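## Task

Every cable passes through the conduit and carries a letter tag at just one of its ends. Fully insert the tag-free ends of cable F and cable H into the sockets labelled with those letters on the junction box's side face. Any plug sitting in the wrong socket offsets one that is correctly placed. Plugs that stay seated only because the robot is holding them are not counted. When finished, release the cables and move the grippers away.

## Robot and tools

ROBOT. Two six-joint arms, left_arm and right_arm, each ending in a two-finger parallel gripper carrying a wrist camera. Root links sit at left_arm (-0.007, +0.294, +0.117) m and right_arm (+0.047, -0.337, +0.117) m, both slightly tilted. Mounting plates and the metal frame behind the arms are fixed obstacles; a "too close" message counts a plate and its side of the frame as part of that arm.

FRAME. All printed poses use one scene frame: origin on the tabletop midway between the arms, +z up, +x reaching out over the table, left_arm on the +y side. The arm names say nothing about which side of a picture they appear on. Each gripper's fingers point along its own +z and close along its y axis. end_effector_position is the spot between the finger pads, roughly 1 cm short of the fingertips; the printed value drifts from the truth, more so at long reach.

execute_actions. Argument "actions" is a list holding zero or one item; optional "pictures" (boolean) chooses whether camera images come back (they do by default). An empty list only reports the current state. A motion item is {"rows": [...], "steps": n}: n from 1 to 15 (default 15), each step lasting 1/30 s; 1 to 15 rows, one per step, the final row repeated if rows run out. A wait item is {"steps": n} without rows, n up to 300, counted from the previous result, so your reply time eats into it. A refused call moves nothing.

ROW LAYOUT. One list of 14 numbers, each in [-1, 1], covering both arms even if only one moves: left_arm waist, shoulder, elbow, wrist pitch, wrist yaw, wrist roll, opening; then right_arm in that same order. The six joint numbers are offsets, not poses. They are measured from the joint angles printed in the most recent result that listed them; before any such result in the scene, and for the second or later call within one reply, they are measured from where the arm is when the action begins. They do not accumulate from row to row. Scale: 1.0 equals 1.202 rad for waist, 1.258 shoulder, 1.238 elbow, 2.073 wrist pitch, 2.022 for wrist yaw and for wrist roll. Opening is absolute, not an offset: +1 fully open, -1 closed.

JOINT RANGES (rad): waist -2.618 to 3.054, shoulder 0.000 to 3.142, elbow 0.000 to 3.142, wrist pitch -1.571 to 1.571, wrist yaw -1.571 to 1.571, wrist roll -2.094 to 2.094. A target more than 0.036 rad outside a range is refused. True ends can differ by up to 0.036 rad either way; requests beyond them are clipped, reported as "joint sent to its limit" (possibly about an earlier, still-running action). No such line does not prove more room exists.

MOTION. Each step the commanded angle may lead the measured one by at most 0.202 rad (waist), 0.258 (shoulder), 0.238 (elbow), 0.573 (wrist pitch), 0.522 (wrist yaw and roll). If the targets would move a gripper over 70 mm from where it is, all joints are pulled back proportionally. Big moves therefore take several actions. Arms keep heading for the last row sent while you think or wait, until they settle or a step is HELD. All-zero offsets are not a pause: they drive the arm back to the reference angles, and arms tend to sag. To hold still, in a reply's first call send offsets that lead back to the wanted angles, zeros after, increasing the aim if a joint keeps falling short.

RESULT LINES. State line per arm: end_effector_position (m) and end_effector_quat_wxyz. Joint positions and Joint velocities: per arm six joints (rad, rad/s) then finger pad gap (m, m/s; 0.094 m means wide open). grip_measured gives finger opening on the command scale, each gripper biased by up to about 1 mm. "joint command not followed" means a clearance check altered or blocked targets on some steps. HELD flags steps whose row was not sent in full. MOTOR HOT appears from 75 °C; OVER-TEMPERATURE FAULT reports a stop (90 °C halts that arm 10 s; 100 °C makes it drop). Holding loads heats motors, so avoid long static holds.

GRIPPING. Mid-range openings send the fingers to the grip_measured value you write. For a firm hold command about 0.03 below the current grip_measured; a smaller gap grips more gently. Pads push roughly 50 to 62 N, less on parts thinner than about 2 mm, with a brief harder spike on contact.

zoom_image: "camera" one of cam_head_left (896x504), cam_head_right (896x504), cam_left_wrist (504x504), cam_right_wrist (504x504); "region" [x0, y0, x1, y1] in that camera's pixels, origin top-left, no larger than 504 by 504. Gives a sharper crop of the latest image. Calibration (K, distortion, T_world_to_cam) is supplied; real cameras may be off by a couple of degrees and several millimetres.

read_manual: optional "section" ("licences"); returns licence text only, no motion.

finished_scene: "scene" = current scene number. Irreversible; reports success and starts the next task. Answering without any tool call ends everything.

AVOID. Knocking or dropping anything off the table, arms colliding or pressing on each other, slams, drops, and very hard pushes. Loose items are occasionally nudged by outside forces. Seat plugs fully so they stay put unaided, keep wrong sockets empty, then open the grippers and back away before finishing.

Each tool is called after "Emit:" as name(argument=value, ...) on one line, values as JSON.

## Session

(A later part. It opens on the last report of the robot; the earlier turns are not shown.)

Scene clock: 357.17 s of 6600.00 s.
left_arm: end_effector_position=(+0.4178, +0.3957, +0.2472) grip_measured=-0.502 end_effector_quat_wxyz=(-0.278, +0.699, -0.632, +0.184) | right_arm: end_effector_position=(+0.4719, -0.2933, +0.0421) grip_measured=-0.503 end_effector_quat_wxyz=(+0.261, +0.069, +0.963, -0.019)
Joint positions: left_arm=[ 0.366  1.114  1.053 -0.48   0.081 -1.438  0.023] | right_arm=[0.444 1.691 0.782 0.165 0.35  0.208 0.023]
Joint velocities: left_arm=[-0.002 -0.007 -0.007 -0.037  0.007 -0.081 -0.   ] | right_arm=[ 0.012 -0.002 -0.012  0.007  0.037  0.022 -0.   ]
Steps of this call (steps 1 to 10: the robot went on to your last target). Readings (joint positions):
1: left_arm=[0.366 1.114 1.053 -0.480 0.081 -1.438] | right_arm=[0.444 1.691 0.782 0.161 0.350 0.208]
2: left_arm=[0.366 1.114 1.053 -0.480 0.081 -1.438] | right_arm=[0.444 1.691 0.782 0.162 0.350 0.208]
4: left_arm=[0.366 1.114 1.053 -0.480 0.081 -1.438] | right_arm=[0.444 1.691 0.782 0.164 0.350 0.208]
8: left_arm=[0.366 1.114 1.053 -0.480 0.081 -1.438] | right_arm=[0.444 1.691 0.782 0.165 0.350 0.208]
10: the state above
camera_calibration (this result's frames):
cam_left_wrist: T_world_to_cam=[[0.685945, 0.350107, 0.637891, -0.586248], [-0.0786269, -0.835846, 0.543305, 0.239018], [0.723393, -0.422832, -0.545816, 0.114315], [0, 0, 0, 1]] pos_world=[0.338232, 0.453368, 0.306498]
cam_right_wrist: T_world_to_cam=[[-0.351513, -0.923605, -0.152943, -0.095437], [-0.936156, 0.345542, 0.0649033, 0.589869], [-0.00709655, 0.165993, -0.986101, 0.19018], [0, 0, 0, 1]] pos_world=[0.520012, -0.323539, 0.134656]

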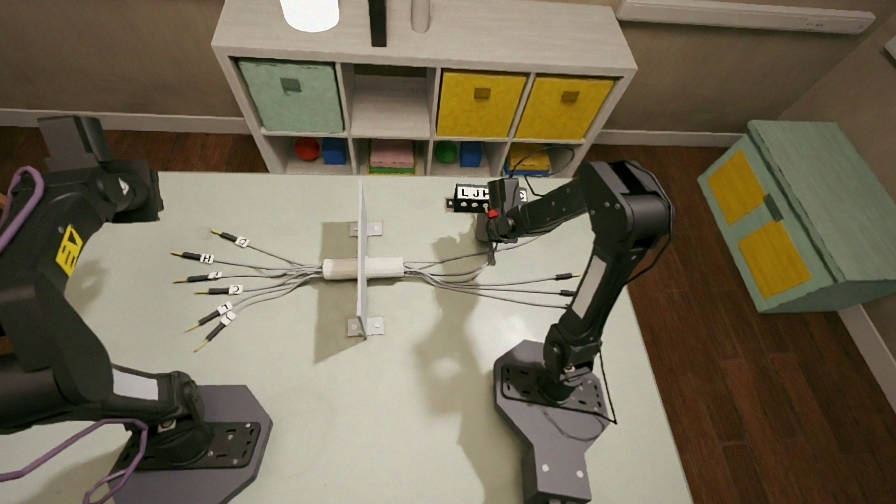

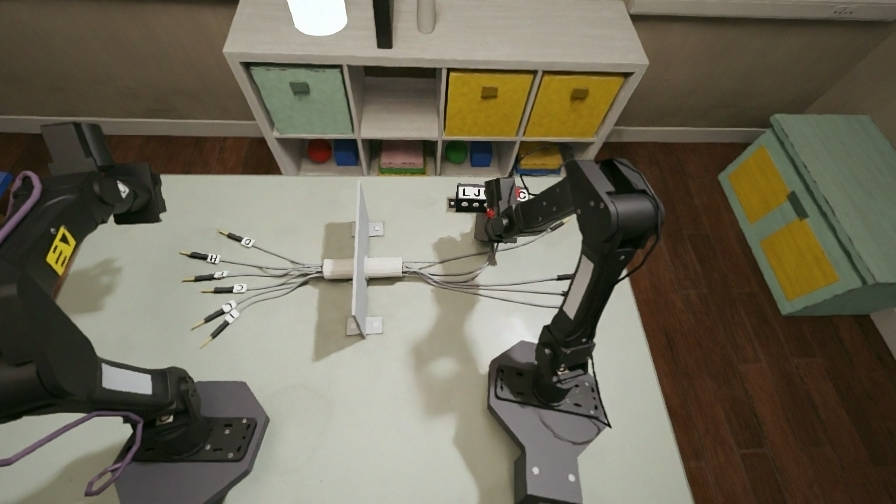

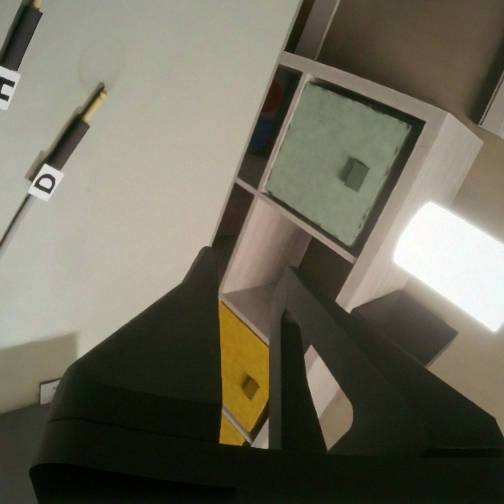

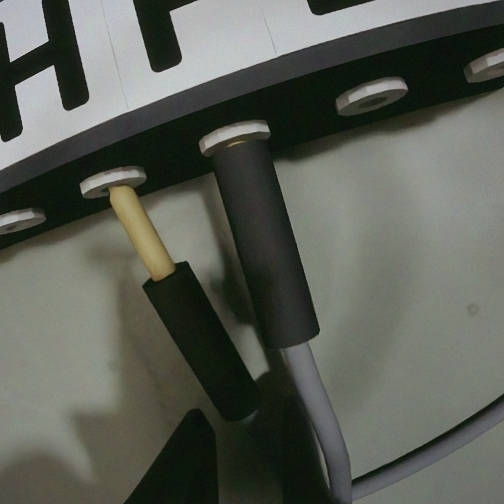

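Emit:
execute_actions(actions=[{"rows":[[0,0,0,0,0,0,-0.5,0.01,0,-0.02,0.008,0,0,-0.6],[0,0,0,0,0,0,-0.5,0.02,0,-0.02,0.008,0,0,-0.68],[0,0,0,0,0,0,-0.5,0.03,0,-0.02,0.008,0,0,-0.72],[0,0,0,0,0,0,-0.5,0.04,-0.02,-0.02,0.008,0,0,-0.76],[0,0,0,0,0,0,-0.5,0.045,-0.04,-0.02,0.008,0,0,-0.8],[0,0,0,0,0,0,-0.5,0.045,-0.05,-0.02,0.008,0,0,-0.84]],"steps":15}], pictures=false)

Emit:
execute_actions(actions=[{"steps":10}])

Scene clock: 358.63 s of 6600.00 s.
left_arm: end_effector_position=(+0.4178, +0.3957, +0.2472) grip_measured=-0.502 end_effector_quat_wxyz=(-0.278, +0.699, -0.632, +0.184) | right_arm: end_effector_position=(+0.4735, -0.2769, +0.0555) grip_measured=-0.837 end_effector_quat_wxyz=(+0.277, +0.056, +0.959, -0.003)
Joint positions: left_arm=[ 0.366  1.114  1.053 -0.48   0.081 -1.438  0.023] | right_arm=[0.486 1.657 0.773 0.169 0.349 0.208 0.008]
Joint velocities: left_arm=[-0.007 -0.002 -0.022 -0.022 -0.051 -0.066 -0.   ] | right_arm=[-0.002 -0.017  0.002 -0.037  0.007 -0.007  0.001]
Steps of this call (steps 1 to 15: the robot went on to your last target; steps 16 to 29: nothing new was sent; steps 30 to 44: all 15 steps of this action). Readings (joint positions):
30: left_arm=[0.366 1.114 1.053 -0.480 0.081 -1.438] | right_arm=[0.444 1.691 0.782 0.165 0.350 0.208]
31: left_arm=[0.366 1.114 1.053 -0.480 0.081 -1.438] | right_arm=[0.445 1.691 0.782 0.165 0.350 0.208]
33: left_arm=[0.366 1.114 1.053 -0.480 0.081 -1.438] | right_arm=[0.452 1.691 0.782 0.165 0.350 0.208]
37: left_arm=[0.366 1.114 1.053 -0.480 0.081 -1.438] | right_arm=[0.483 1.670 0.773 0.166 0.350 0.208]
44: the state above

Scene clock: 358.97 s of 6600.00 s.
left_arm: end_effector_position=(+0.4178, +0.3957, +0.2472) grip_measured=-0.502 end_effector_quat_wxyz=(-0.278, +0.699, -0.632, +0.184) | right_arm: end_effector_position=(+0.4735, -0.2769, +0.0555) grip_measured=-0.837 end_effector_quat_wxyz=(+0.277, +0.056, +0.959, -0.003)
Joint positions: left_arm=[ 0.366  1.114  1.053 -0.48   0.081 -1.438  0.023] | right_arm=[0.486 1.657 0.773 0.169 0.349 0.208 0.008]
Joint velocities: left_arm=[-0.007  0.002  0.007  0.037 -0.066  0.007 -0.   ] | right_arm=[ 0.012  0.022  0.012 -0.022  0.095  0.007  0.   ]
Steps of this call (steps 1 to 10: the robot went on to your last target). Readings (joint positions):
1: left_arm=[0.366 1.114 1.053 -0.480 0.081 -1.438] | right_arm=[0.486 1.657 0.773 0.169 0.349 0.208]
2: left_arm=[0.366 1.114 1.053 -0.480 0.081 -1.438] | right_arm=[0.486 1.657 0.773 0.169 0.349 0.208]
4: left_arm=[0.366 1.114 1.053 -0.480 0.081 -1.438] | right_arm=[0.486 1.657 0.773 0.169 0.349 0.208]
8: left_arm=[0.366 1.114 1.053 -0.480 0.081 -1.438] | right_arm=[0.486 1.657 0.773 0.169 0.349 0.208]
10: the state above
camera_calibration (this result's frames):
cam_left_wrist: T_world_to_cam=[[0.685945, 0.350107, 0.637891, -0.586248], [-0.0786269, -0.835846, 0.543305, 0.239018], [0.723393, -0.422832, -0.545816, 0.114315], [0, 0, 0, 1]] pos_world=[0.338232, 0.453368, 0.306498]
cam_right_wrist: T_world_to_cam=[[-0.314463, -0.931329, -0.183683, -0.0956535], [-0.949071, 0.312417, 0.0407484, 0.583115], [0.0194354, 0.187142, -0.982141, 0.193712], [0, 0, 0, 1]] pos_world=[0.519573, -0.307512, 0.148922]

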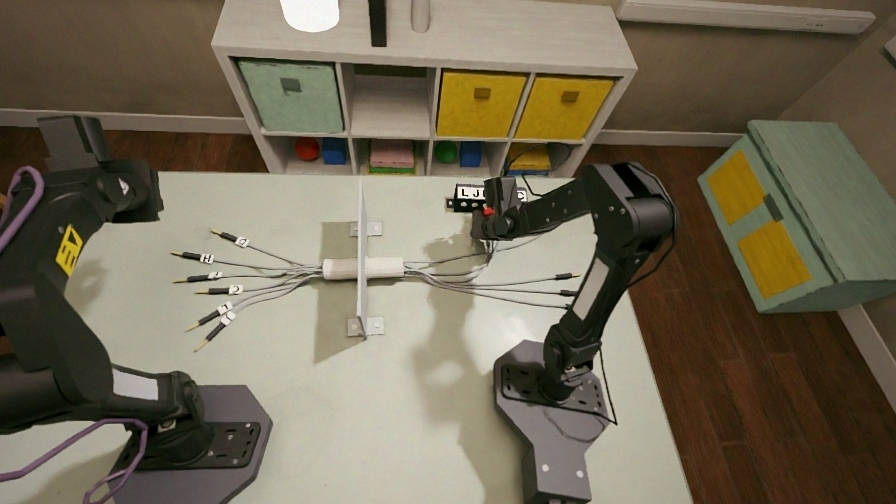

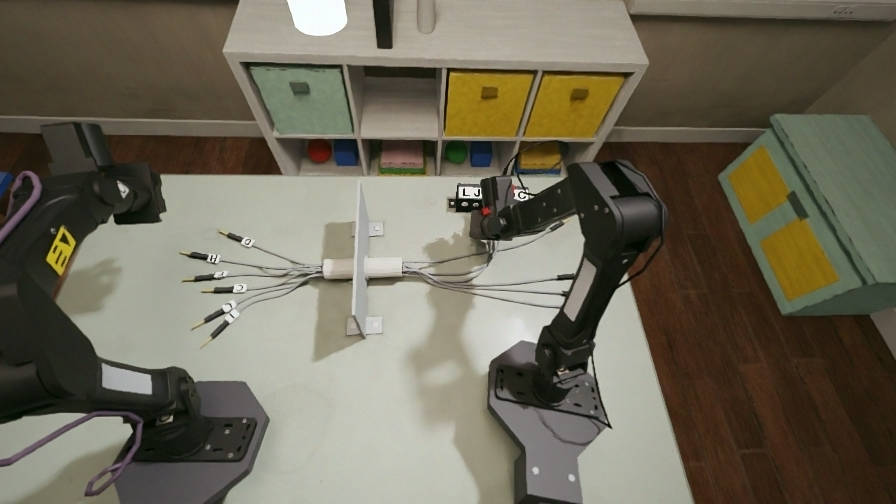

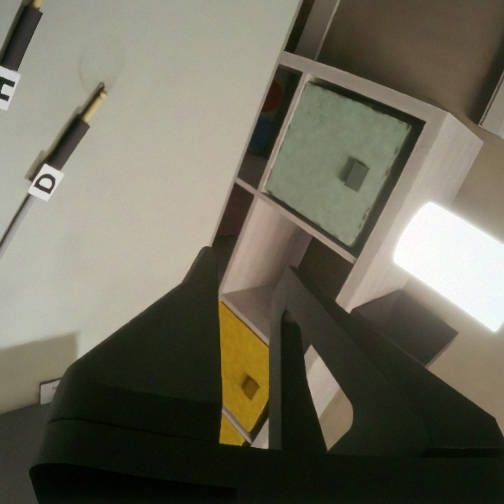

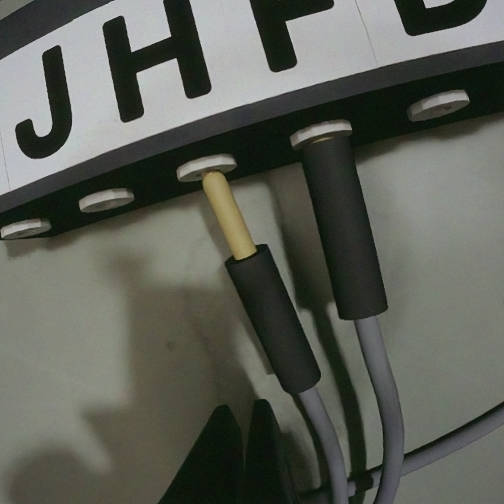

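Emit:
execute_actions(actions=[{"rows":[[0,0,0,0,0,0,-0.5,0,-0.04,0,0.008,0,0,-0.8],[0,0,0,0,0,0,-0.5,-0.01,-0.05,0,0.008,0,0,-0.7],[0,0,0,0,0,0,-0.5,-0.02,-0.05,0,0.008,0,0,-0.6],[0,0,0,0,0,0,-0.5,-0.03,-0.05,0,0.008,0,0,-0.5],[0,0,0,0,0,0,-0.5,-0.04,-0.05,0,0.008,0,0,-0.5]],"steps":14}], pictures=false)

Emit:
execute_actions(actions=[{"rows":[[0,0,0,0,0,0,-0.5,0,0.02,-0.012,0.012,0,0,-0.5],[0,0,0,0,0,0,-0.5,0,0.03,-0.012,0.016,0,0,-0.5],[0,0,0,0,0,0,-0.5,0,0.04,-0.012,0.02,0,0,-0.5],[0,0,0,0,0,0,-0.5,0,0.05,-0.012,0.024,0,0,-0.5],[0,0,0,0,0,0,-0.5,0,0.058,-0.012,0.028,0,0,-0.5]],"steps":14}], pictures=false)

Emit:
execute_actions(actions=[{"steps":10}])

Scene clock: 360.73 s of 6600.00 s.
left_arm: end_effector_position=(+0.4178, +0.3957, +0.2472) grip_measured=-0.502 end_effector_quat_wxyz=(-0.278, +0.699, -0.632, +0.184) | right_arm: end_effector_position=(+0.4822, -0.2961, +0.0660) grip_measured=-0.503 end_effector_quat_wxyz=(+0.293, +0.078, +0.953, -0.011)
Joint positions: left_arm=[ 0.366  1.114  1.053 -0.48   0.081 -1.438  0.023] | right_arm=[0.443 1.622 0.773 0.175 0.347 0.208 0.023]
Joint velocities: left_arm=[-0.002  0.012 -0.022 -0.007 -0.007  0.007 -0.   ] | right_arm=[-0.002  0.012  0.012 -0.022  0.066  0.037  0.001]
Steps of this call (steps 1 to 15: the robot went on to your last target; steps 16 to 39: nothing new was sent; steps 40 to 53: all 14 steps of this action). Readings (joint positions):
40: left_arm=[0.366 1.114 1.053 -0.480 0.081 -1.438] | right_arm=[0.486 1.655 0.773 0.169 0.349 0.208]
41: left_arm=[0.366 1.114 1.053 -0.480 0.081 -1.438] | right_arm=[0.486 1.652 0.773 0.169 0.349 0.208]
43: left_arm=[0.366 1.114 1.053 -0.480 0.081 -1.438] | right_arm=[0.481 1.638 0.773 0.170 0.348 0.208]
47: left_arm=[0.366 1.114 1.053 -0.480 0.081 -1.438] | right_arm=[0.449 1.622 0.773 0.175 0.347 0.208]
53: the state above

Scene clock: 361.20 s of 6600.00 s.
left_arm: end_effector_position=(+0.4178, +0.3957, +0.2472) grip_measured=-0.502 end_effector_quat_wxyz=(-0.278, +0.699, -0.632, +0.184) | right_arm: end_effector_position=(+0.4777, -0.2927, +0.0448) grip_measured=-0.503 end_effector_quat_wxyz=(+0.278, +0.074, +0.958, -0.014)
Joint positions: left_arm=[ 0.366  1.114  1.053 -0.48   0.081 -1.438  0.023] | right_arm=[0.443 1.692 0.773 0.213 0.347 0.208 0.023]
Joint velocities: left_arm=[ 0.012 -0.017 -0.007 -0.037 -0.037  0.037  0.001] | right_arm=[-0.002  0.002 -0.017  0.051 -0.095 -0.037  0.   ]
Steps of this call (steps 1 to 14: all 14 steps of this action). Readings (joint positions):
1: left_arm=[0.366 1.114 1.053 -0.480 0.081 -1.438] | right_arm=[0.443 1.623 0.773 0.177 0.347 0.208]
2: left_arm=[0.366 1.114 1.053 -0.480 0.081 -1.438] | right_arm=[0.443 1.627 0.773 0.181 0.347 0.208]
4: left_arm=[0.366 1.114 1.053 -0.480 0.081 -1.438] | right_arm=[0.443 1.644 0.773 0.194 0.347 0.208]
8: left_arm=[0.366 1.114 1.053 -0.480 0.081 -1.438] | right_arm=[0.443 1.686 0.773 0.206 0.347 0.208]
14: the state above

Scene clock: 361.53 s of 6600.00 s.
left_arm: end_effector_position=(+0.4178, +0.3956, +0.2472) grip_measured=-0.502 end_effector_quat_wxyz=(-0.277, +0.699, -0.632, +0.185) | right_arm: end_effector_position=(+0.4785, -0.2926, +0.0453) grip_measured=-0.503 end_effector_quat_wxyz=(+0.280, +0.075, +0.957, -0.014)
Joint positions: left_arm=[ 0.366  1.114  1.053 -0.48   0.081 -1.438  0.023] | right_arm=[0.443 1.692 0.773 0.217 0.347 0.208 0.023]
Joint velocities: left_arm=[-0.017 -0.007 -0.017 -0.037  0.051 -0.007  0.   ] | right_arm=[ 0.007  0.002  0.002 -0.051  0.081  0.007 -0.   ]
Steps of this call (steps 1 to 10: the robot went on to your last target). Readings (joint positions):
1: left_arm=[0.366 1.114 1.053 -0.480 0.081 -1.438] | right_arm=[0.443 1.692 0.773 0.214 0.347 0.208]
2: left_arm=[0.366 1.114 1.053 -0.480 0.081 -1.438] | right_arm=[0.443 1.692 0.773 0.214 0.347 0.208]
4: left_arm=[0.366 1.114 1.053 -0.480 0.081 -1.438] | right_arm=[0.443 1.692 0.773 0.215 0.347 0.208]
8: left_arm=[0.366 1.114 1.053 -0.480 0.081 -1.438] | right_arm=[0.443 1.692 0.773 0.217 0.347 0.208]
10: the state above
camera_calibration (this result's frames):
cam_left_wrist: T_world_to_cam=[[0.685985, 0.350127, 0.637836, -0.586246], [-0.0788639, -0.83567, 0.543541, 0.238935], [0.723329, -0.423163, -0.545645, 0.114391], [0, 0, 0, 1]] pos_world=[0.338257, 0.453338, 0.306475]
cam_right_wrist: T_world_to_cam=[[-0.352254, -0.91907, -0.176713, -0.0892348], [-0.935333, 0.352303, 0.0321589, 0.598693], [0.0327001, 0.176613, -0.983737, 0.177187], [0, 0, 0, 1]] pos_world=[0.52275, -0.324228, 0.139283]

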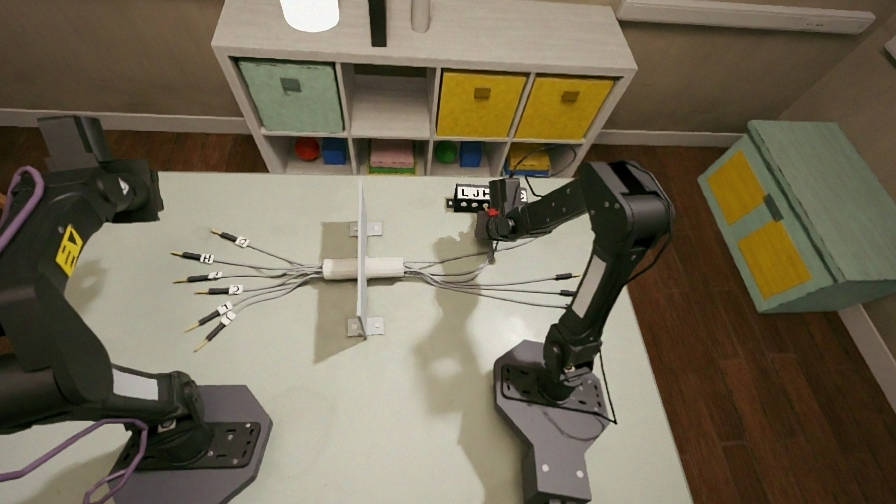

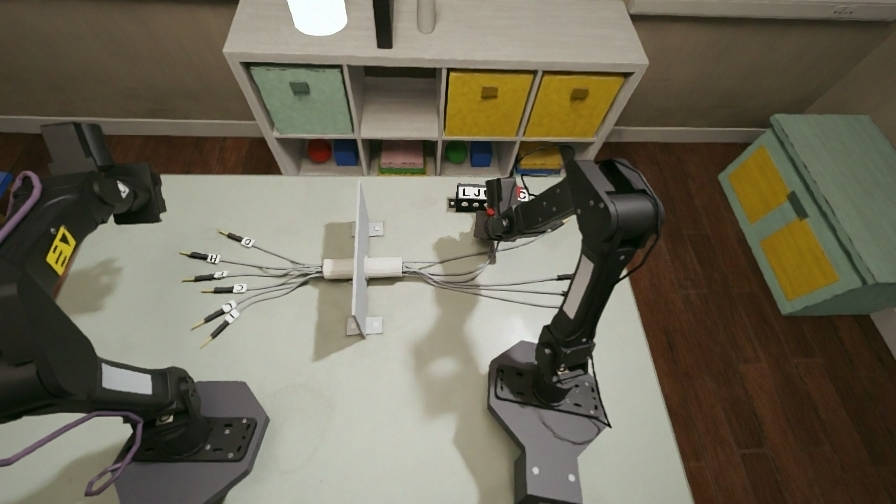

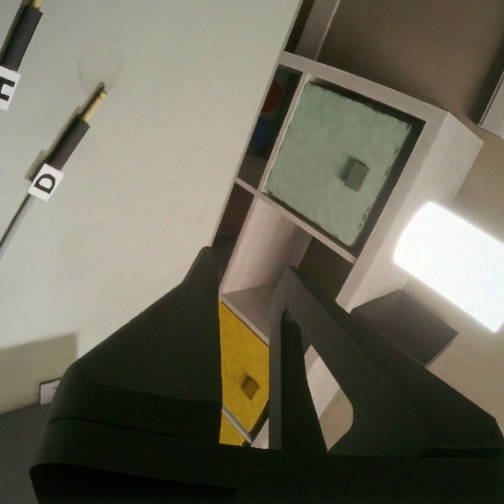

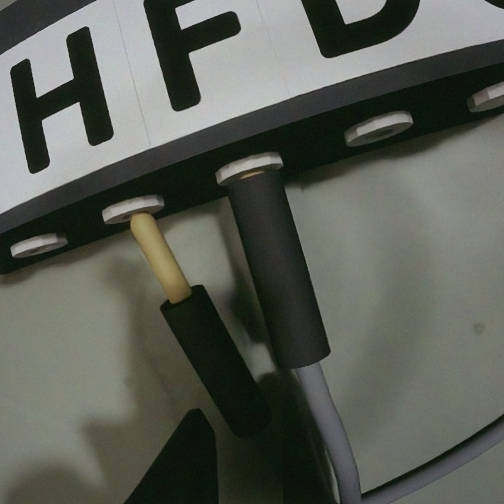

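Emit:
execute_actions(actions=[])

Scene clock: 364.93 s of 6600.00 s.
left_arm: end_effector_position=(+0.4178, +0.3956, +0.2472) grip_measured=-0.502 end_effector_quat_wxyz=(-0.277, +0.699, -0.632, +0.185) | right_arm: end_effector_position=(+0.4785, -0.2926, +0.0454) grip_measured=-0.503 end_effector_quat_wxyz=(+0.280, +0.075, +0.957, -0.014)
Joint positions: left_arm=[ 0.366  1.114  1.053 -0.48   0.081 -1.438  0.023] | right_arm=[0.443 1.692 0.773 0.217 0.347 0.208 0.023]
Joint velocities: left_arm=[ 0.002  0.002 -0.022  0.037  0.037 -0.051 -0.   ] | right_arm=[-0.002  0.012 -0.002 -0.037 -0.051 -0.037  0.001]
Steps of this call (steps 1 to 15: the robot went on to your last target; steps 16 to 90: nothing new was sent; then 0.40 s passed at rest). Readings (joint positions):
1: left_arm=[0.366 1.114 1.053 -0.480 0.081 -1.438] | right_arm=[0.443 1.692 0.773 0.217 0.347 0.208]
2: left_arm=[0.366 1.114 1.053 -0.480 0.081 -1.438] | right_arm=[0.443 1.692 0.773 0.217 0.347 0.208]
4: left_arm=[0.366 1.114 1.053 -0.480 0.081 -1.438] | right_arm=[0.443 1.692 0.773 0.217 0.347 0.208]
8: left_arm=[0.366 1.114 1.053 -0.480 0.081 -1.438] | right_arm=[0.443 1.692 0.773 0.217 0.347 0.208]
90: the state above
All arms were judged still, so your last target was given up. Only a new action makes them travel on or press farther. Fingers that are still opening or closing keep moving.
camera_calibration (this result's frames):
cam_left_wrist: T_world_to_cam=[[0.685985, 0.350127, 0.637836, -0.586246], [-0.0788639, -0.83567, 0.543541, 0.238935], [0.723329, -0.423163, -0.545645, 0.114391], [0, 0, 0, 1]] pos_world=[0.338257, 0.453338, 0.306475]
cam_right_wrist: T_world_to_cam=[[-0.352258, -0.91903, -0.176913, -0.0891703], [-0.935318, 0.352371, 0.0318442, 0.598788], [0.0330732, 0.176687, -0.983711, 0.177072], [0, 0, 0, 1]] pos_world=[0.52279, -0.324232, 0.139345]

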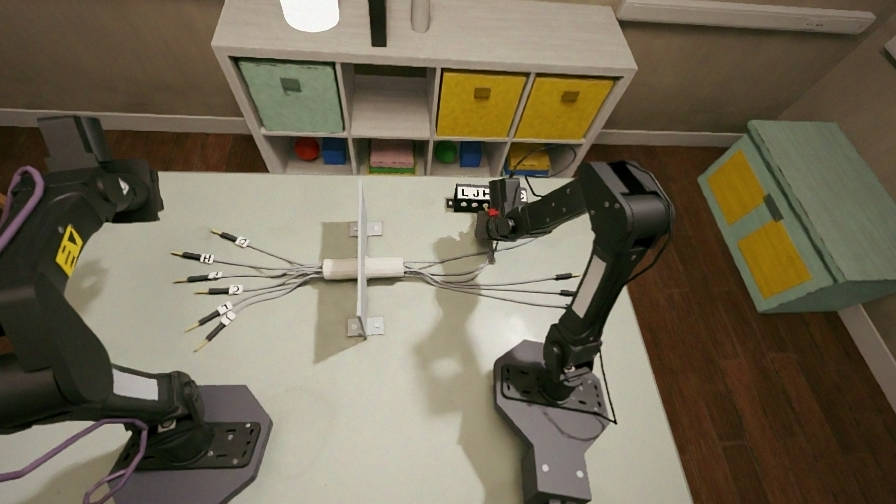

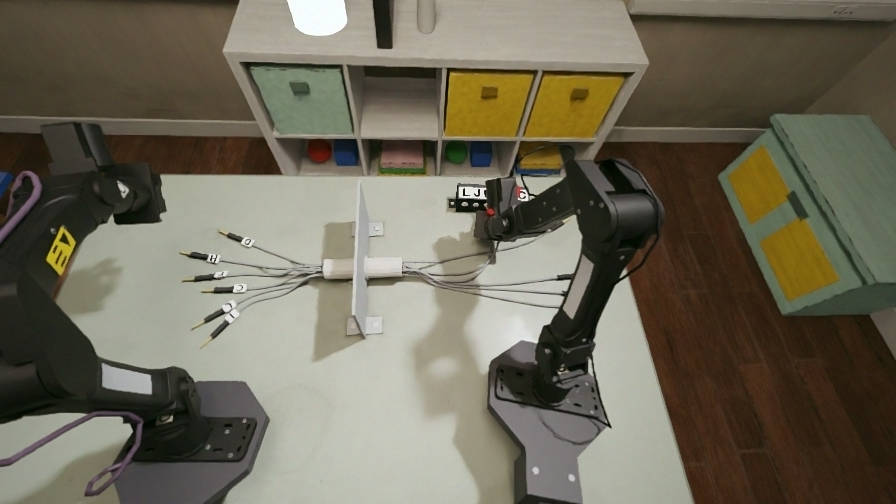

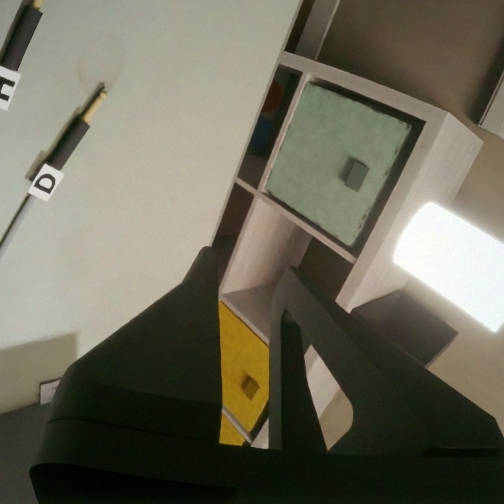

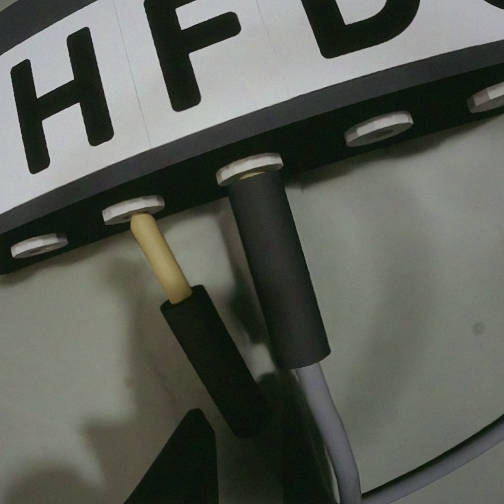

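Emit:
execute_actions(actions=[{"rows":[[0,0,0,0,0,0,-0.5,0,0,0,-0.022,0,0,-0.6]],"steps":12}], pictures=false)

Emit:
execute_actions(actions=[{"steps":8}])

Scene clock: 366.73 s of 6600.00 s.
left_arm: end_effector_position=(+0.4178, +0.3956, +0.2472) grip_measured=-0.502 end_effector_quat_wxyz=(-0.277, +0.699, -0.632, +0.185) | right_arm: end_effector_position=(+0.4720, -0.2932, +0.0414) grip_measured=-0.597 end_effector_quat_wxyz=(+0.265, +0.071, +0.961, -0.017)
Joint positions: left_arm=[ 0.366  1.114  1.053 -0.48   0.081 -1.438  0.023] | right_arm=[0.443 1.692 0.773 0.185 0.347 0.208 0.019]
Joint velocities: left_arm=[-0.002 -0.002  0.007  0.022 -0.022 -0.007 -0.001] | right_arm=[-0.002 -0.012  0.002  0.007 -0.051 -0.022 -0.001]
Steps of this call (steps 1 to 42: nothing new was sent; steps 43 to 54: all 12 steps of this action). Readings (joint positions):
43: left_arm=[0.366 1.114 1.053 -0.480 0.081 -1.438] | right_arm=[0.443 1.692 0.773 0.214 0.347 0.208]
44: left_arm=[0.366 1.114 1.053 -0.480 0.081 -1.438] | right_arm=[0.443 1.692 0.773 0.209 0.347 0.208]
46: left_arm=[0.366 1.114 1.053 -0.480 0.081 -1.438] | right_arm=[0.443 1.692 0.773 0.198 0.347 0.208]
50: left_arm=[0.366 1.114 1.053 -0.480 0.081 -1.438] | right_arm=[0.443 1.692 0.773 0.188 0.347 0.208]
54: the state above

Scene clock: 367.00 s of 6600.00 s.
left_arm: end_effector_position=(+0.4178, +0.3956, +0.2472) grip_measured=-0.502 end_effector_quat_wxyz=(-0.277, +0.699, -0.632, +0.185) | right_arm: end_effector_position=(+0.4716, -0.2932, +0.0412) grip_measured=-0.597 end_effector_quat_wxyz=(+0.265, +0.070, +0.962, -0.017)
Joint positions: left_arm=[ 0.366  1.114  1.053 -0.48   0.081 -1.438  0.023] | right_arm=[0.443 1.692 0.773 0.183 0.347 0.208 0.019]
Joint velocities: left_arm=[-0.012 -0.002 -0.002 -0.007 -0.007 -0.081  0.   ] | right_arm=[ 0.002 -0.022 -0.002 -0.022  0.081  0.051  0.   ]
Steps of this call (steps 1 to 8: the robot went on to your last target). Readings (joint positions):
1: left_arm=[0.366 1.114 1.053 -0.480 0.081 -1.438] | right_arm=[0.443 1.692 0.773 0.184 0.347 0.208]
2: left_arm=[0.366 1.114 1.053 -0.480 0.081 -1.438] | right_arm=[0.443 1.692 0.773 0.184 0.347 0.208]
4: left_arm=[0.366 1.114 1.053 -0.480 0.081 -1.438] | right_arm=[0.443 1.692 0.773 0.183 0.347 0.208]
8: the state above
camera_calibration (this result's frames):
cam_left_wrist: T_world_to_cam=[[0.685985, 0.350127, 0.637836, -0.586246], [-0.0788639, -0.83567, 0.543541, 0.238935], [0.723329, -0.423163, -0.545645, 0.114391], [0, 0, 0, 1]] pos_world=[0.338257, 0.453338, 0.306475]
cam_right_wrist: T_world_to_cam=[[-0.351575, -0.922547, -0.159069, -0.0949911], [-0.93616, 0.346436, 0.0598893, 0.590185], [-0.000143257, 0.16997, -0.985449, 0.187087], [0, 0, 0, 1]] pos_world=[0.519138, -0.323894, 0.133909]

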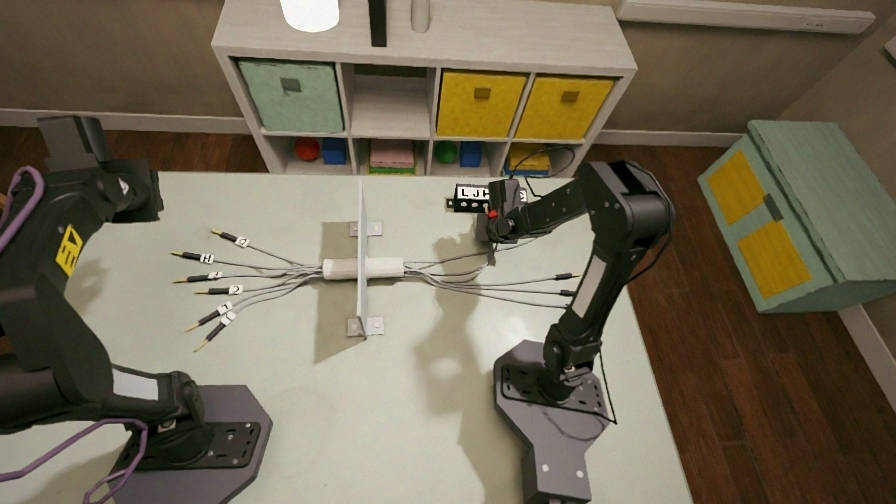

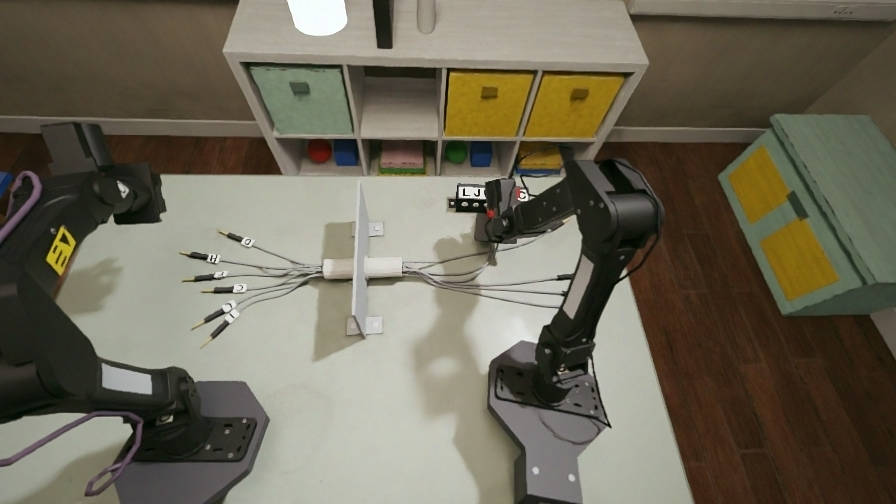

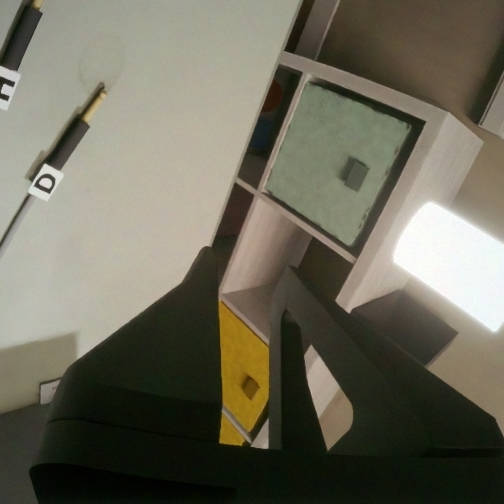

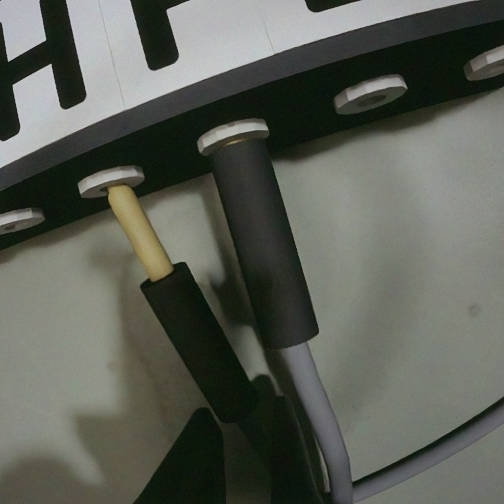

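Emit:
execute_actions(actions=[{"rows":[[0,0,0,0,0,0,-0.5,0,0,0,-0.01,0,0,-0.65]],"steps":10}], pictures=false)

Emit:
execute_actions(actions=[{"rows":[[0,0,0,0,0,0,-0.5,0.015,0,0,0.003,0,0,-0.72],[0,0,0,0,0,0,-0.5,0.025,0,0,0.003,0,0,-0.72],[0,0,0,0,0,0,-0.5,0.035,0,0,0.003,0,0,-0.72],[0,0,0,0,0,0,-0.5,0.042,0,0,0.003,0,0,-0.72]],"steps":15}], pictures=false)

Emit:
execute_actions(actions=[{"steps":8}])

Scene clock: 368.03 s of 6600.00 s.
left_arm: end_effector_position=(+0.4178, +0.3956, +0.2472) grip_measured=-0.502 end_effector_quat_wxyz=(-0.277, +0.699, -0.632, +0.185) | right_arm: end_effector_position=(+0.4699, -0.2934, +0.0402) grip_measured=-0.647 end_effector_quat_wxyz=(+0.261, +0.069, +0.963, -0.018)
Joint positions: left_arm=[ 0.366  1.114  1.053 -0.48   0.081 -1.438  0.023] | right_arm=[0.443 1.692 0.773 0.175 0.347 0.208 0.017]
Joint velocities: left_arm=[-0.007 -0.002  0.007  0.007 -0.066  0.051 -0.   ] | right_arm=[-0.012  0.012  0.012 -0.022  0.007 -0.051 -0.001]
Steps of this call (steps 1 to 15: the robot went on to your last target; steps 16 to 21: nothing new was sent; steps 22 to 31: all 10 steps of this action). Readings (joint positions):
22: left_arm=[0.366 1.114 1.053 -0.480 0.081 -1.438] | right_arm=[0.443 1.692 0.773 0.182 0.347 0.208]
23: left_arm=[0.366 1.114 1.053 -0.480 0.081 -1.438] | right_arm=[0.443 1.692 0.773 0.181 0.347 0.208]
25: left_arm=[0.366 1.114 1.053 -0.480 0.081 -1.438] | right_arm=[0.443 1.692 0.773 0.178 0.347 0.208]
29: left_arm=[0.366 1.114 1.053 -0.480 0.081 -1.438] | right_arm=[0.443 1.692 0.773 0.175 0.347 0.208]
31: the state above

Scene clock: 368.53 s of 6600.00 s.
left_arm: end_effector_position=(+0.4178, +0.3956, +0.2472) grip_measured=-0.502 end_effector_quat_wxyz=(-0.277, +0.699, -0.632, +0.185) | right_arm: end_effector_position=(+0.4684, -0.2774, +0.0428) grip_measured=-0.717 end_effector_quat_wxyz=(+0.263, +0.054, +0.963, -0.007)
Joint positions: left_arm=[ 0.366  1.114  1.053 -0.48   0.081 -1.438  0.023] | right_arm=[0.481 1.692 0.773 0.175 0.346 0.208 0.013]
Joint velocities: left_arm=[ 0.012 -0.017 -0.002  0.007  0.007  0.007  0.001] | right_arm=[ 0.002 -0.012 -0.012  0.022 -0.037 -0.051  0.   ]
Steps of this call (steps 1 to 15: all 15 steps of this action). Readings (joint positions):
1: left_arm=[0.366 1.114 1.053 -0.480 0.081 -1.438] | right_arm=[0.443 1.692 0.773 0.175 0.347 0.208]
2: left_arm=[0.366 1.114 1.053 -0.480 0.081 -1.438] | right_arm=[0.444 1.692 0.773 0.175 0.347 0.208]
4: left_arm=[0.366 1.114 1.053 -0.480 0.081 -1.438] | right_arm=[0.454 1.692 0.773 0.175 0.347 0.208]
8: left_arm=[0.366 1.114 1.053 -0.480 0.081 -1.438] | right_arm=[0.479 1.692 0.773 0.175 0.346 0.208]
15: the state above

Scene clock: 368.80 s of 6600.00 s.
left_arm: end_effector_position=(+0.4178, +0.3956, +0.2472) grip_measured=-0.502 end_effector_quat_wxyz=(-0.277, +0.699, -0.632, +0.185) | right_arm: end_effector_position=(+0.4684, -0.2774, +0.0428) grip_measured=-0.717 end_effector_quat_wxyz=(+0.263, +0.054, +0.963, -0.007)
Joint positions: left_arm=[ 0.366  1.114  1.053 -0.48   0.081 -1.438  0.023] | right_arm=[0.481 1.692 0.773 0.175 0.346 0.208 0.013]
Joint velocities: left_arm=[-0.002 -0.002 -0.002 -0.007  0.022  0.007 -0.001] | right_arm=[ 0.022  0.002  0.002  0.007 -0.037 -0.007 -0.001]
Steps of this call (steps 1 to 8: the robot went on to your last target). Readings (joint positions):
1: left_arm=[0.366 1.114 1.053 -0.480 0.081 -1.438] | right_arm=[0.481 1.692 0.773 0.175 0.346 0.208]
2: left_arm=[0.366 1.114 1.053 -0.480 0.081 -1.438] | right_arm=[0.481 1.692 0.773 0.175 0.346 0.208]
4: left_arm=[0.366 1.114 1.053 -0.480 0.081 -1.438] | right_arm=[0.481 1.692 0.773 0.175 0.346 0.208]
8: the state above
camera_calibration (this result's frames):
cam_left_wrist: T_world_to_cam=[[0.685985, 0.350127, 0.637836, -0.586246], [-0.0788639, -0.83567, 0.543541, 0.238935], [0.723329, -0.423163, -0.545645, 0.114391], [0, 0, 0, 1]] pos_world=[0.338257, 0.453338, 0.306475]
cam_right_wrist: T_world_to_cam=[[-0.317358, -0.933264, -0.168234, -0.0998714], [-0.948252, 0.310417, 0.0667785, 0.576982], [-0.0100991, 0.180721, -0.983483, 0.193521], [0, 0, 0, 1]] pos_world=[0.517384, -0.307285, 0.134993]

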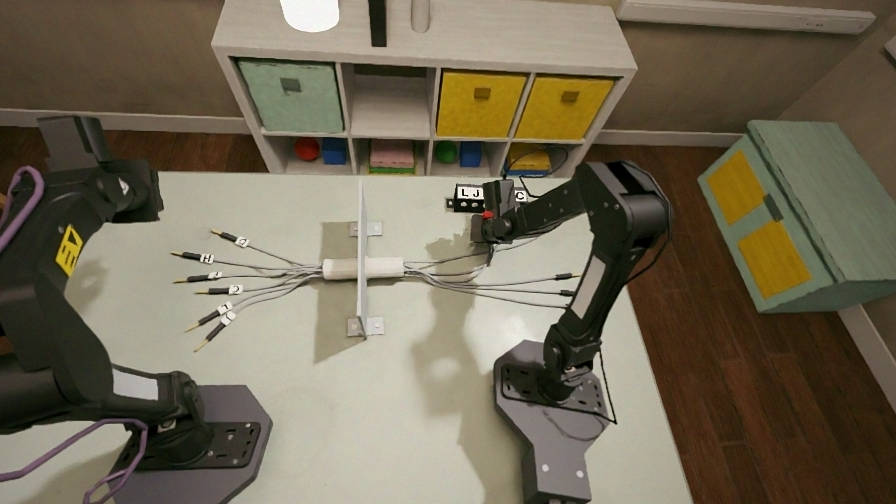

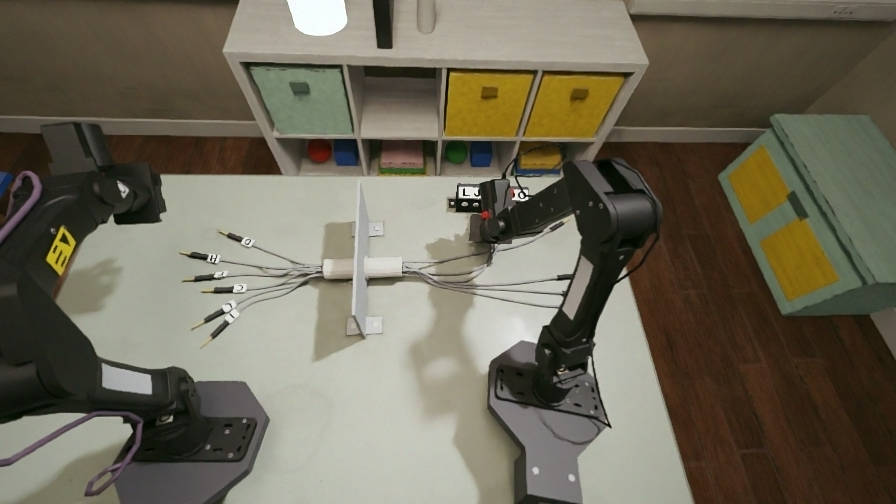

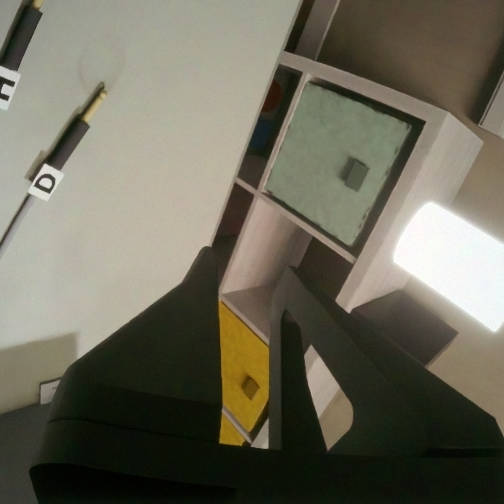

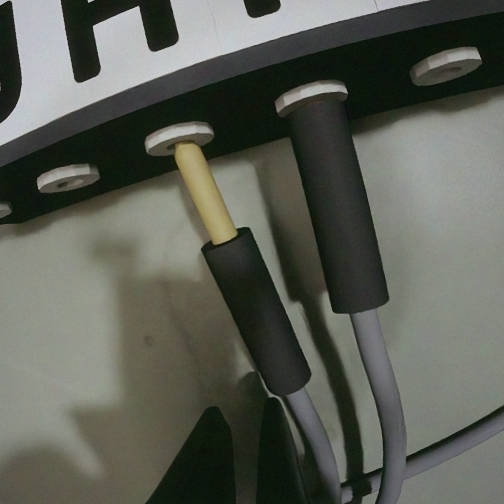

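Emit:
execute_actions(actions=[{"rows":[[0,0,0,0,0,0,-0.5,-0.02,0,0,0.003,0,0,-0.5],[0,0,0,0,0,0,-0.5,-0.036,0,0,0.003,0,0,-0.5]],"steps":13}], pictures=false)

Emit:
execute_actions(actions=[{"rows":[[0,0,0,0,0,0,-0.5,0,0.02,0.02,0.003,0,0,-0.5],[0,0,0,0,0,0,-0.5,0,0.04,0.035,0.003,0,0,-0.5]],"steps":13}], pictures=false)

Emit:
execute_actions(actions=[{"steps":8}])

Scene clock: 371.30 s of 6600.00 s.
left_arm: end_effector_position=(+0.4178, +0.3956, +0.2472) grip_measured=-0.502 end_effector_quat_wxyz=(-0.277, +0.699, -0.632, +0.185) | right_arm: end_effector_position=(+0.4699, -0.2932, +0.0401) grip_measured=-0.503 end_effector_quat_wxyz=(+0.261, +0.069, +0.963, -0.017)
Joint positions: left_arm=[ 0.366  1.114  1.053 -0.48   0.081 -1.438  0.023] | right_arm=[0.442 1.692 0.773 0.175 0.344 0.208 0.023]
Joint velocities: left_arm=[-0.002 -0.012 -0.002  0.037  0.066  0.037 -0.001] | right_arm=[-0.012 -0.002  0.002  0.022 -0.11  -0.066 -0.   ]
Steps of this call (steps 1 to 15: the robot went on to your last target; steps 16 to 62: nothing new was sent; steps 63 to 75: all 13 steps of this action). Readings (joint positions):
63: left_arm=[0.366 1.114 1.053 -0.480 0.081 -1.438] | right_arm=[0.480 1.692 0.773 0.175 0.345 0.208]
64: left_arm=[0.366 1.114 1.053 -0.480 0.081 -1.438] | right_arm=[0.475 1.692 0.773 0.175 0.344 0.208]
66: left_arm=[0.366 1.114 1.053 -0.480 0.081 -1.438] | right_arm=[0.459 1.692 0.773 0.175 0.344 0.208]
70: left_arm=[0.366 1.114 1.053 -0.480 0.081 -1.438] | right_arm=[0.442 1.692 0.773 0.175 0.344 0.208]
75: the state above

Scene clock: 371.73 s of 6600.00 s.
left_arm: end_effector_position=(+0.4178, +0.3956, +0.2472) grip_measured=-0.502 end_effector_quat_wxyz=(-0.277, +0.699, -0.632, +0.185) | right_arm: end_effector_position=(+0.4678, -0.2912, +0.0281) grip_measured=-0.503 end_effector_quat_wxyz=(+0.248, +0.066, +0.966, -0.020)
Joint positions: left_arm=[ 0.366  1.114  1.053 -0.48   0.081 -1.438  0.023] | right_arm=[0.442 1.736 0.787 0.175 0.344 0.208 0.023]
Joint velocities: left_arm=[ 0.002  0.007 -0.017 -0.051  0.007  0.051  0.001] | right_arm=[ 0.012 -0.017  0.007 -0.037 -0.051  0.022  0.001]
Steps of this call (steps 1 to 13: all 13 steps of this action). Readings (joint positions):
1: left_arm=[0.366 1.114 1.053 -0.480 0.081 -1.438] | right_arm=[0.442 1.694 0.773 0.175 0.344 0.208]
2: left_arm=[0.366 1.114 1.053 -0.480 0.081 -1.438] | right_arm=[0.442 1.698 0.776 0.175 0.344 0.208]
4: left_arm=[0.366 1.114 1.053 -0.480 0.081 -1.438] | right_arm=[0.442 1.718 0.785 0.175 0.344 0.208]
8: left_arm=[0.366 1.114 1.053 -0.480 0.081 -1.438] | right_arm=[0.442 1.736 0.787 0.175 0.344 0.208]
13: the state above

Scene clock: 372.00 s of 6600.00 s.
left_arm: end_effector_position=(+0.4178, +0.3956, +0.2472) grip_measured=-0.502 end_effector_quat_wxyz=(-0.277, +0.699, -0.632, +0.185) | right_arm: end_effector_position=(+0.4678, -0.2912, +0.0281) grip_measured=-0.503 end_effector_quat_wxyz=(+0.248, +0.066, +0.966, -0.020)
Joint positions: left_arm=[ 0.366  1.114  1.053 -0.48   0.081 -1.438  0.023] | right_arm=[0.442 1.736 0.787 0.175 0.344 0.208 0.023]
Joint velocities: left_arm=[ 0.007 -0.002 -0.022 -0.051 -0.051 -0.022  0.   ] | right_arm=[-0.007  0.007  0.002 -0.007 -0.095 -0.007 -0.001]
Steps of this call (steps 1 to 8: the robot went on to your last target). Readings (joint positions):
1: left_arm=[0.366 1.114 1.053 -0.480 0.081 -1.438] | right_arm=[0.442 1.736 0.787 0.175 0.344 0.208]
2: left_arm=[0.366 1.114 1.053 -0.480 0.081 -1.438] | right_arm=[0.442 1.736 0.787 0.175 0.344 0.208]
4: left_arm=[0.366 1.114 1.053 -0.480 0.081 -1.438] | right_arm=[0.442 1.736 0.787 0.175 0.344 0.208]
8: the state above
camera_calibration (this result's frames):
cam_left_wrist: T_world_to_cam=[[0.685985, 0.350127, 0.637836, -0.586246], [-0.0788639, -0.83567, 0.543541, 0.238935], [0.723329, -0.423163, -0.545645, 0.114391], [0, 0, 0, 1]] pos_world=[0.338257, 0.453338, 0.306475]
cam_right_wrist: T_world_to_cam=[[-0.349706, -0.926048, -0.141921, -0.0989944], [-0.936134, 0.339441, 0.0918333, 0.583737], [-0.0368682, 0.164972, -0.985609, 0.18953], [0, 0, 0, 1]] pos_world=[0.518824, -0.321085, 0.119147]

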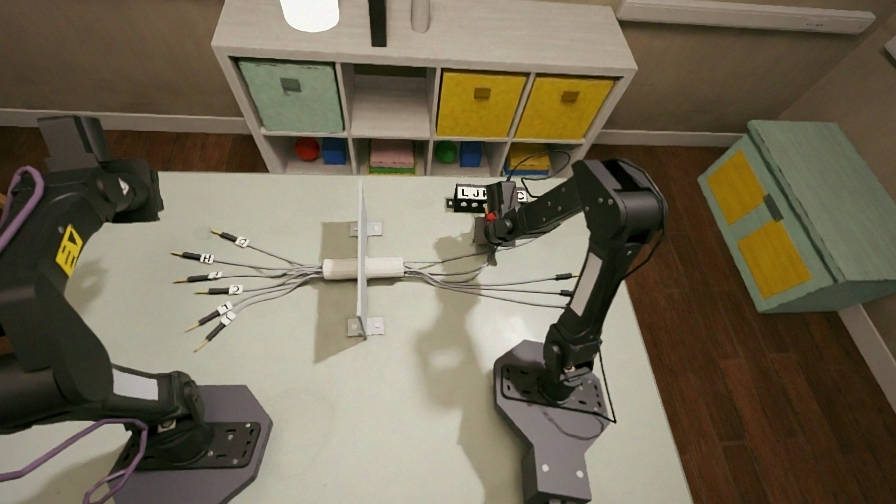

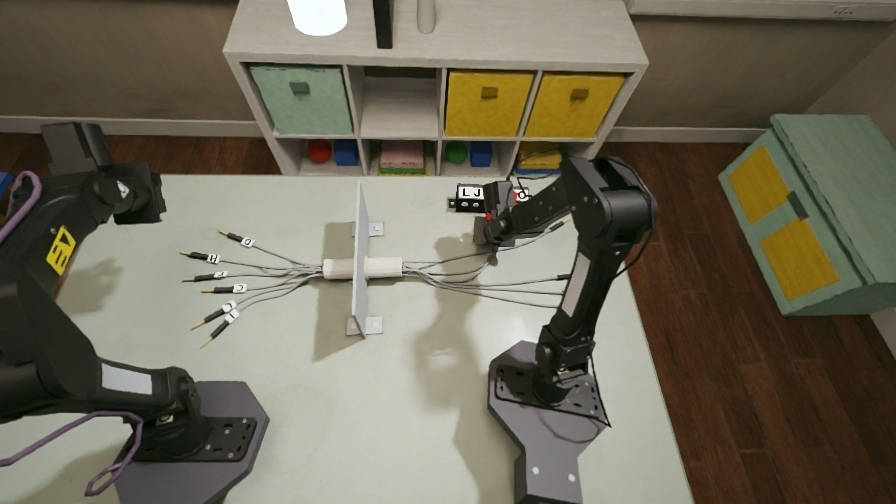

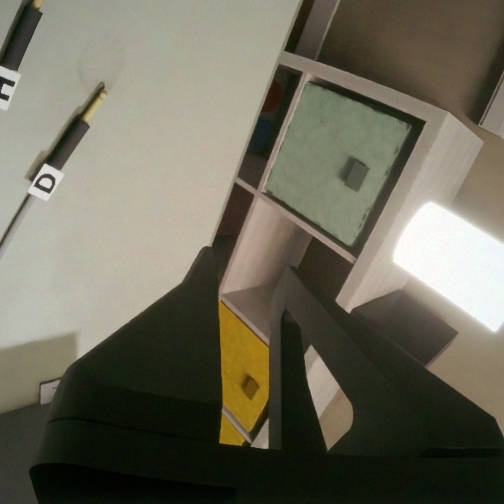

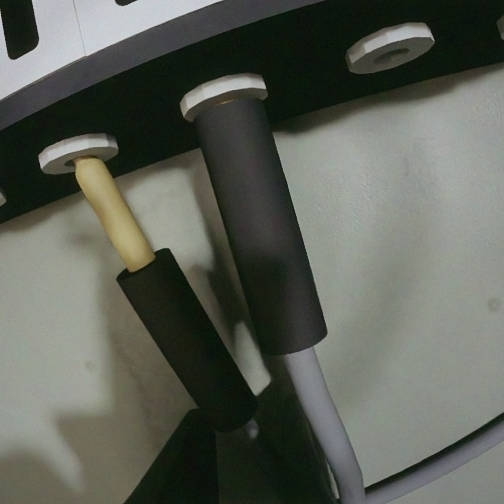

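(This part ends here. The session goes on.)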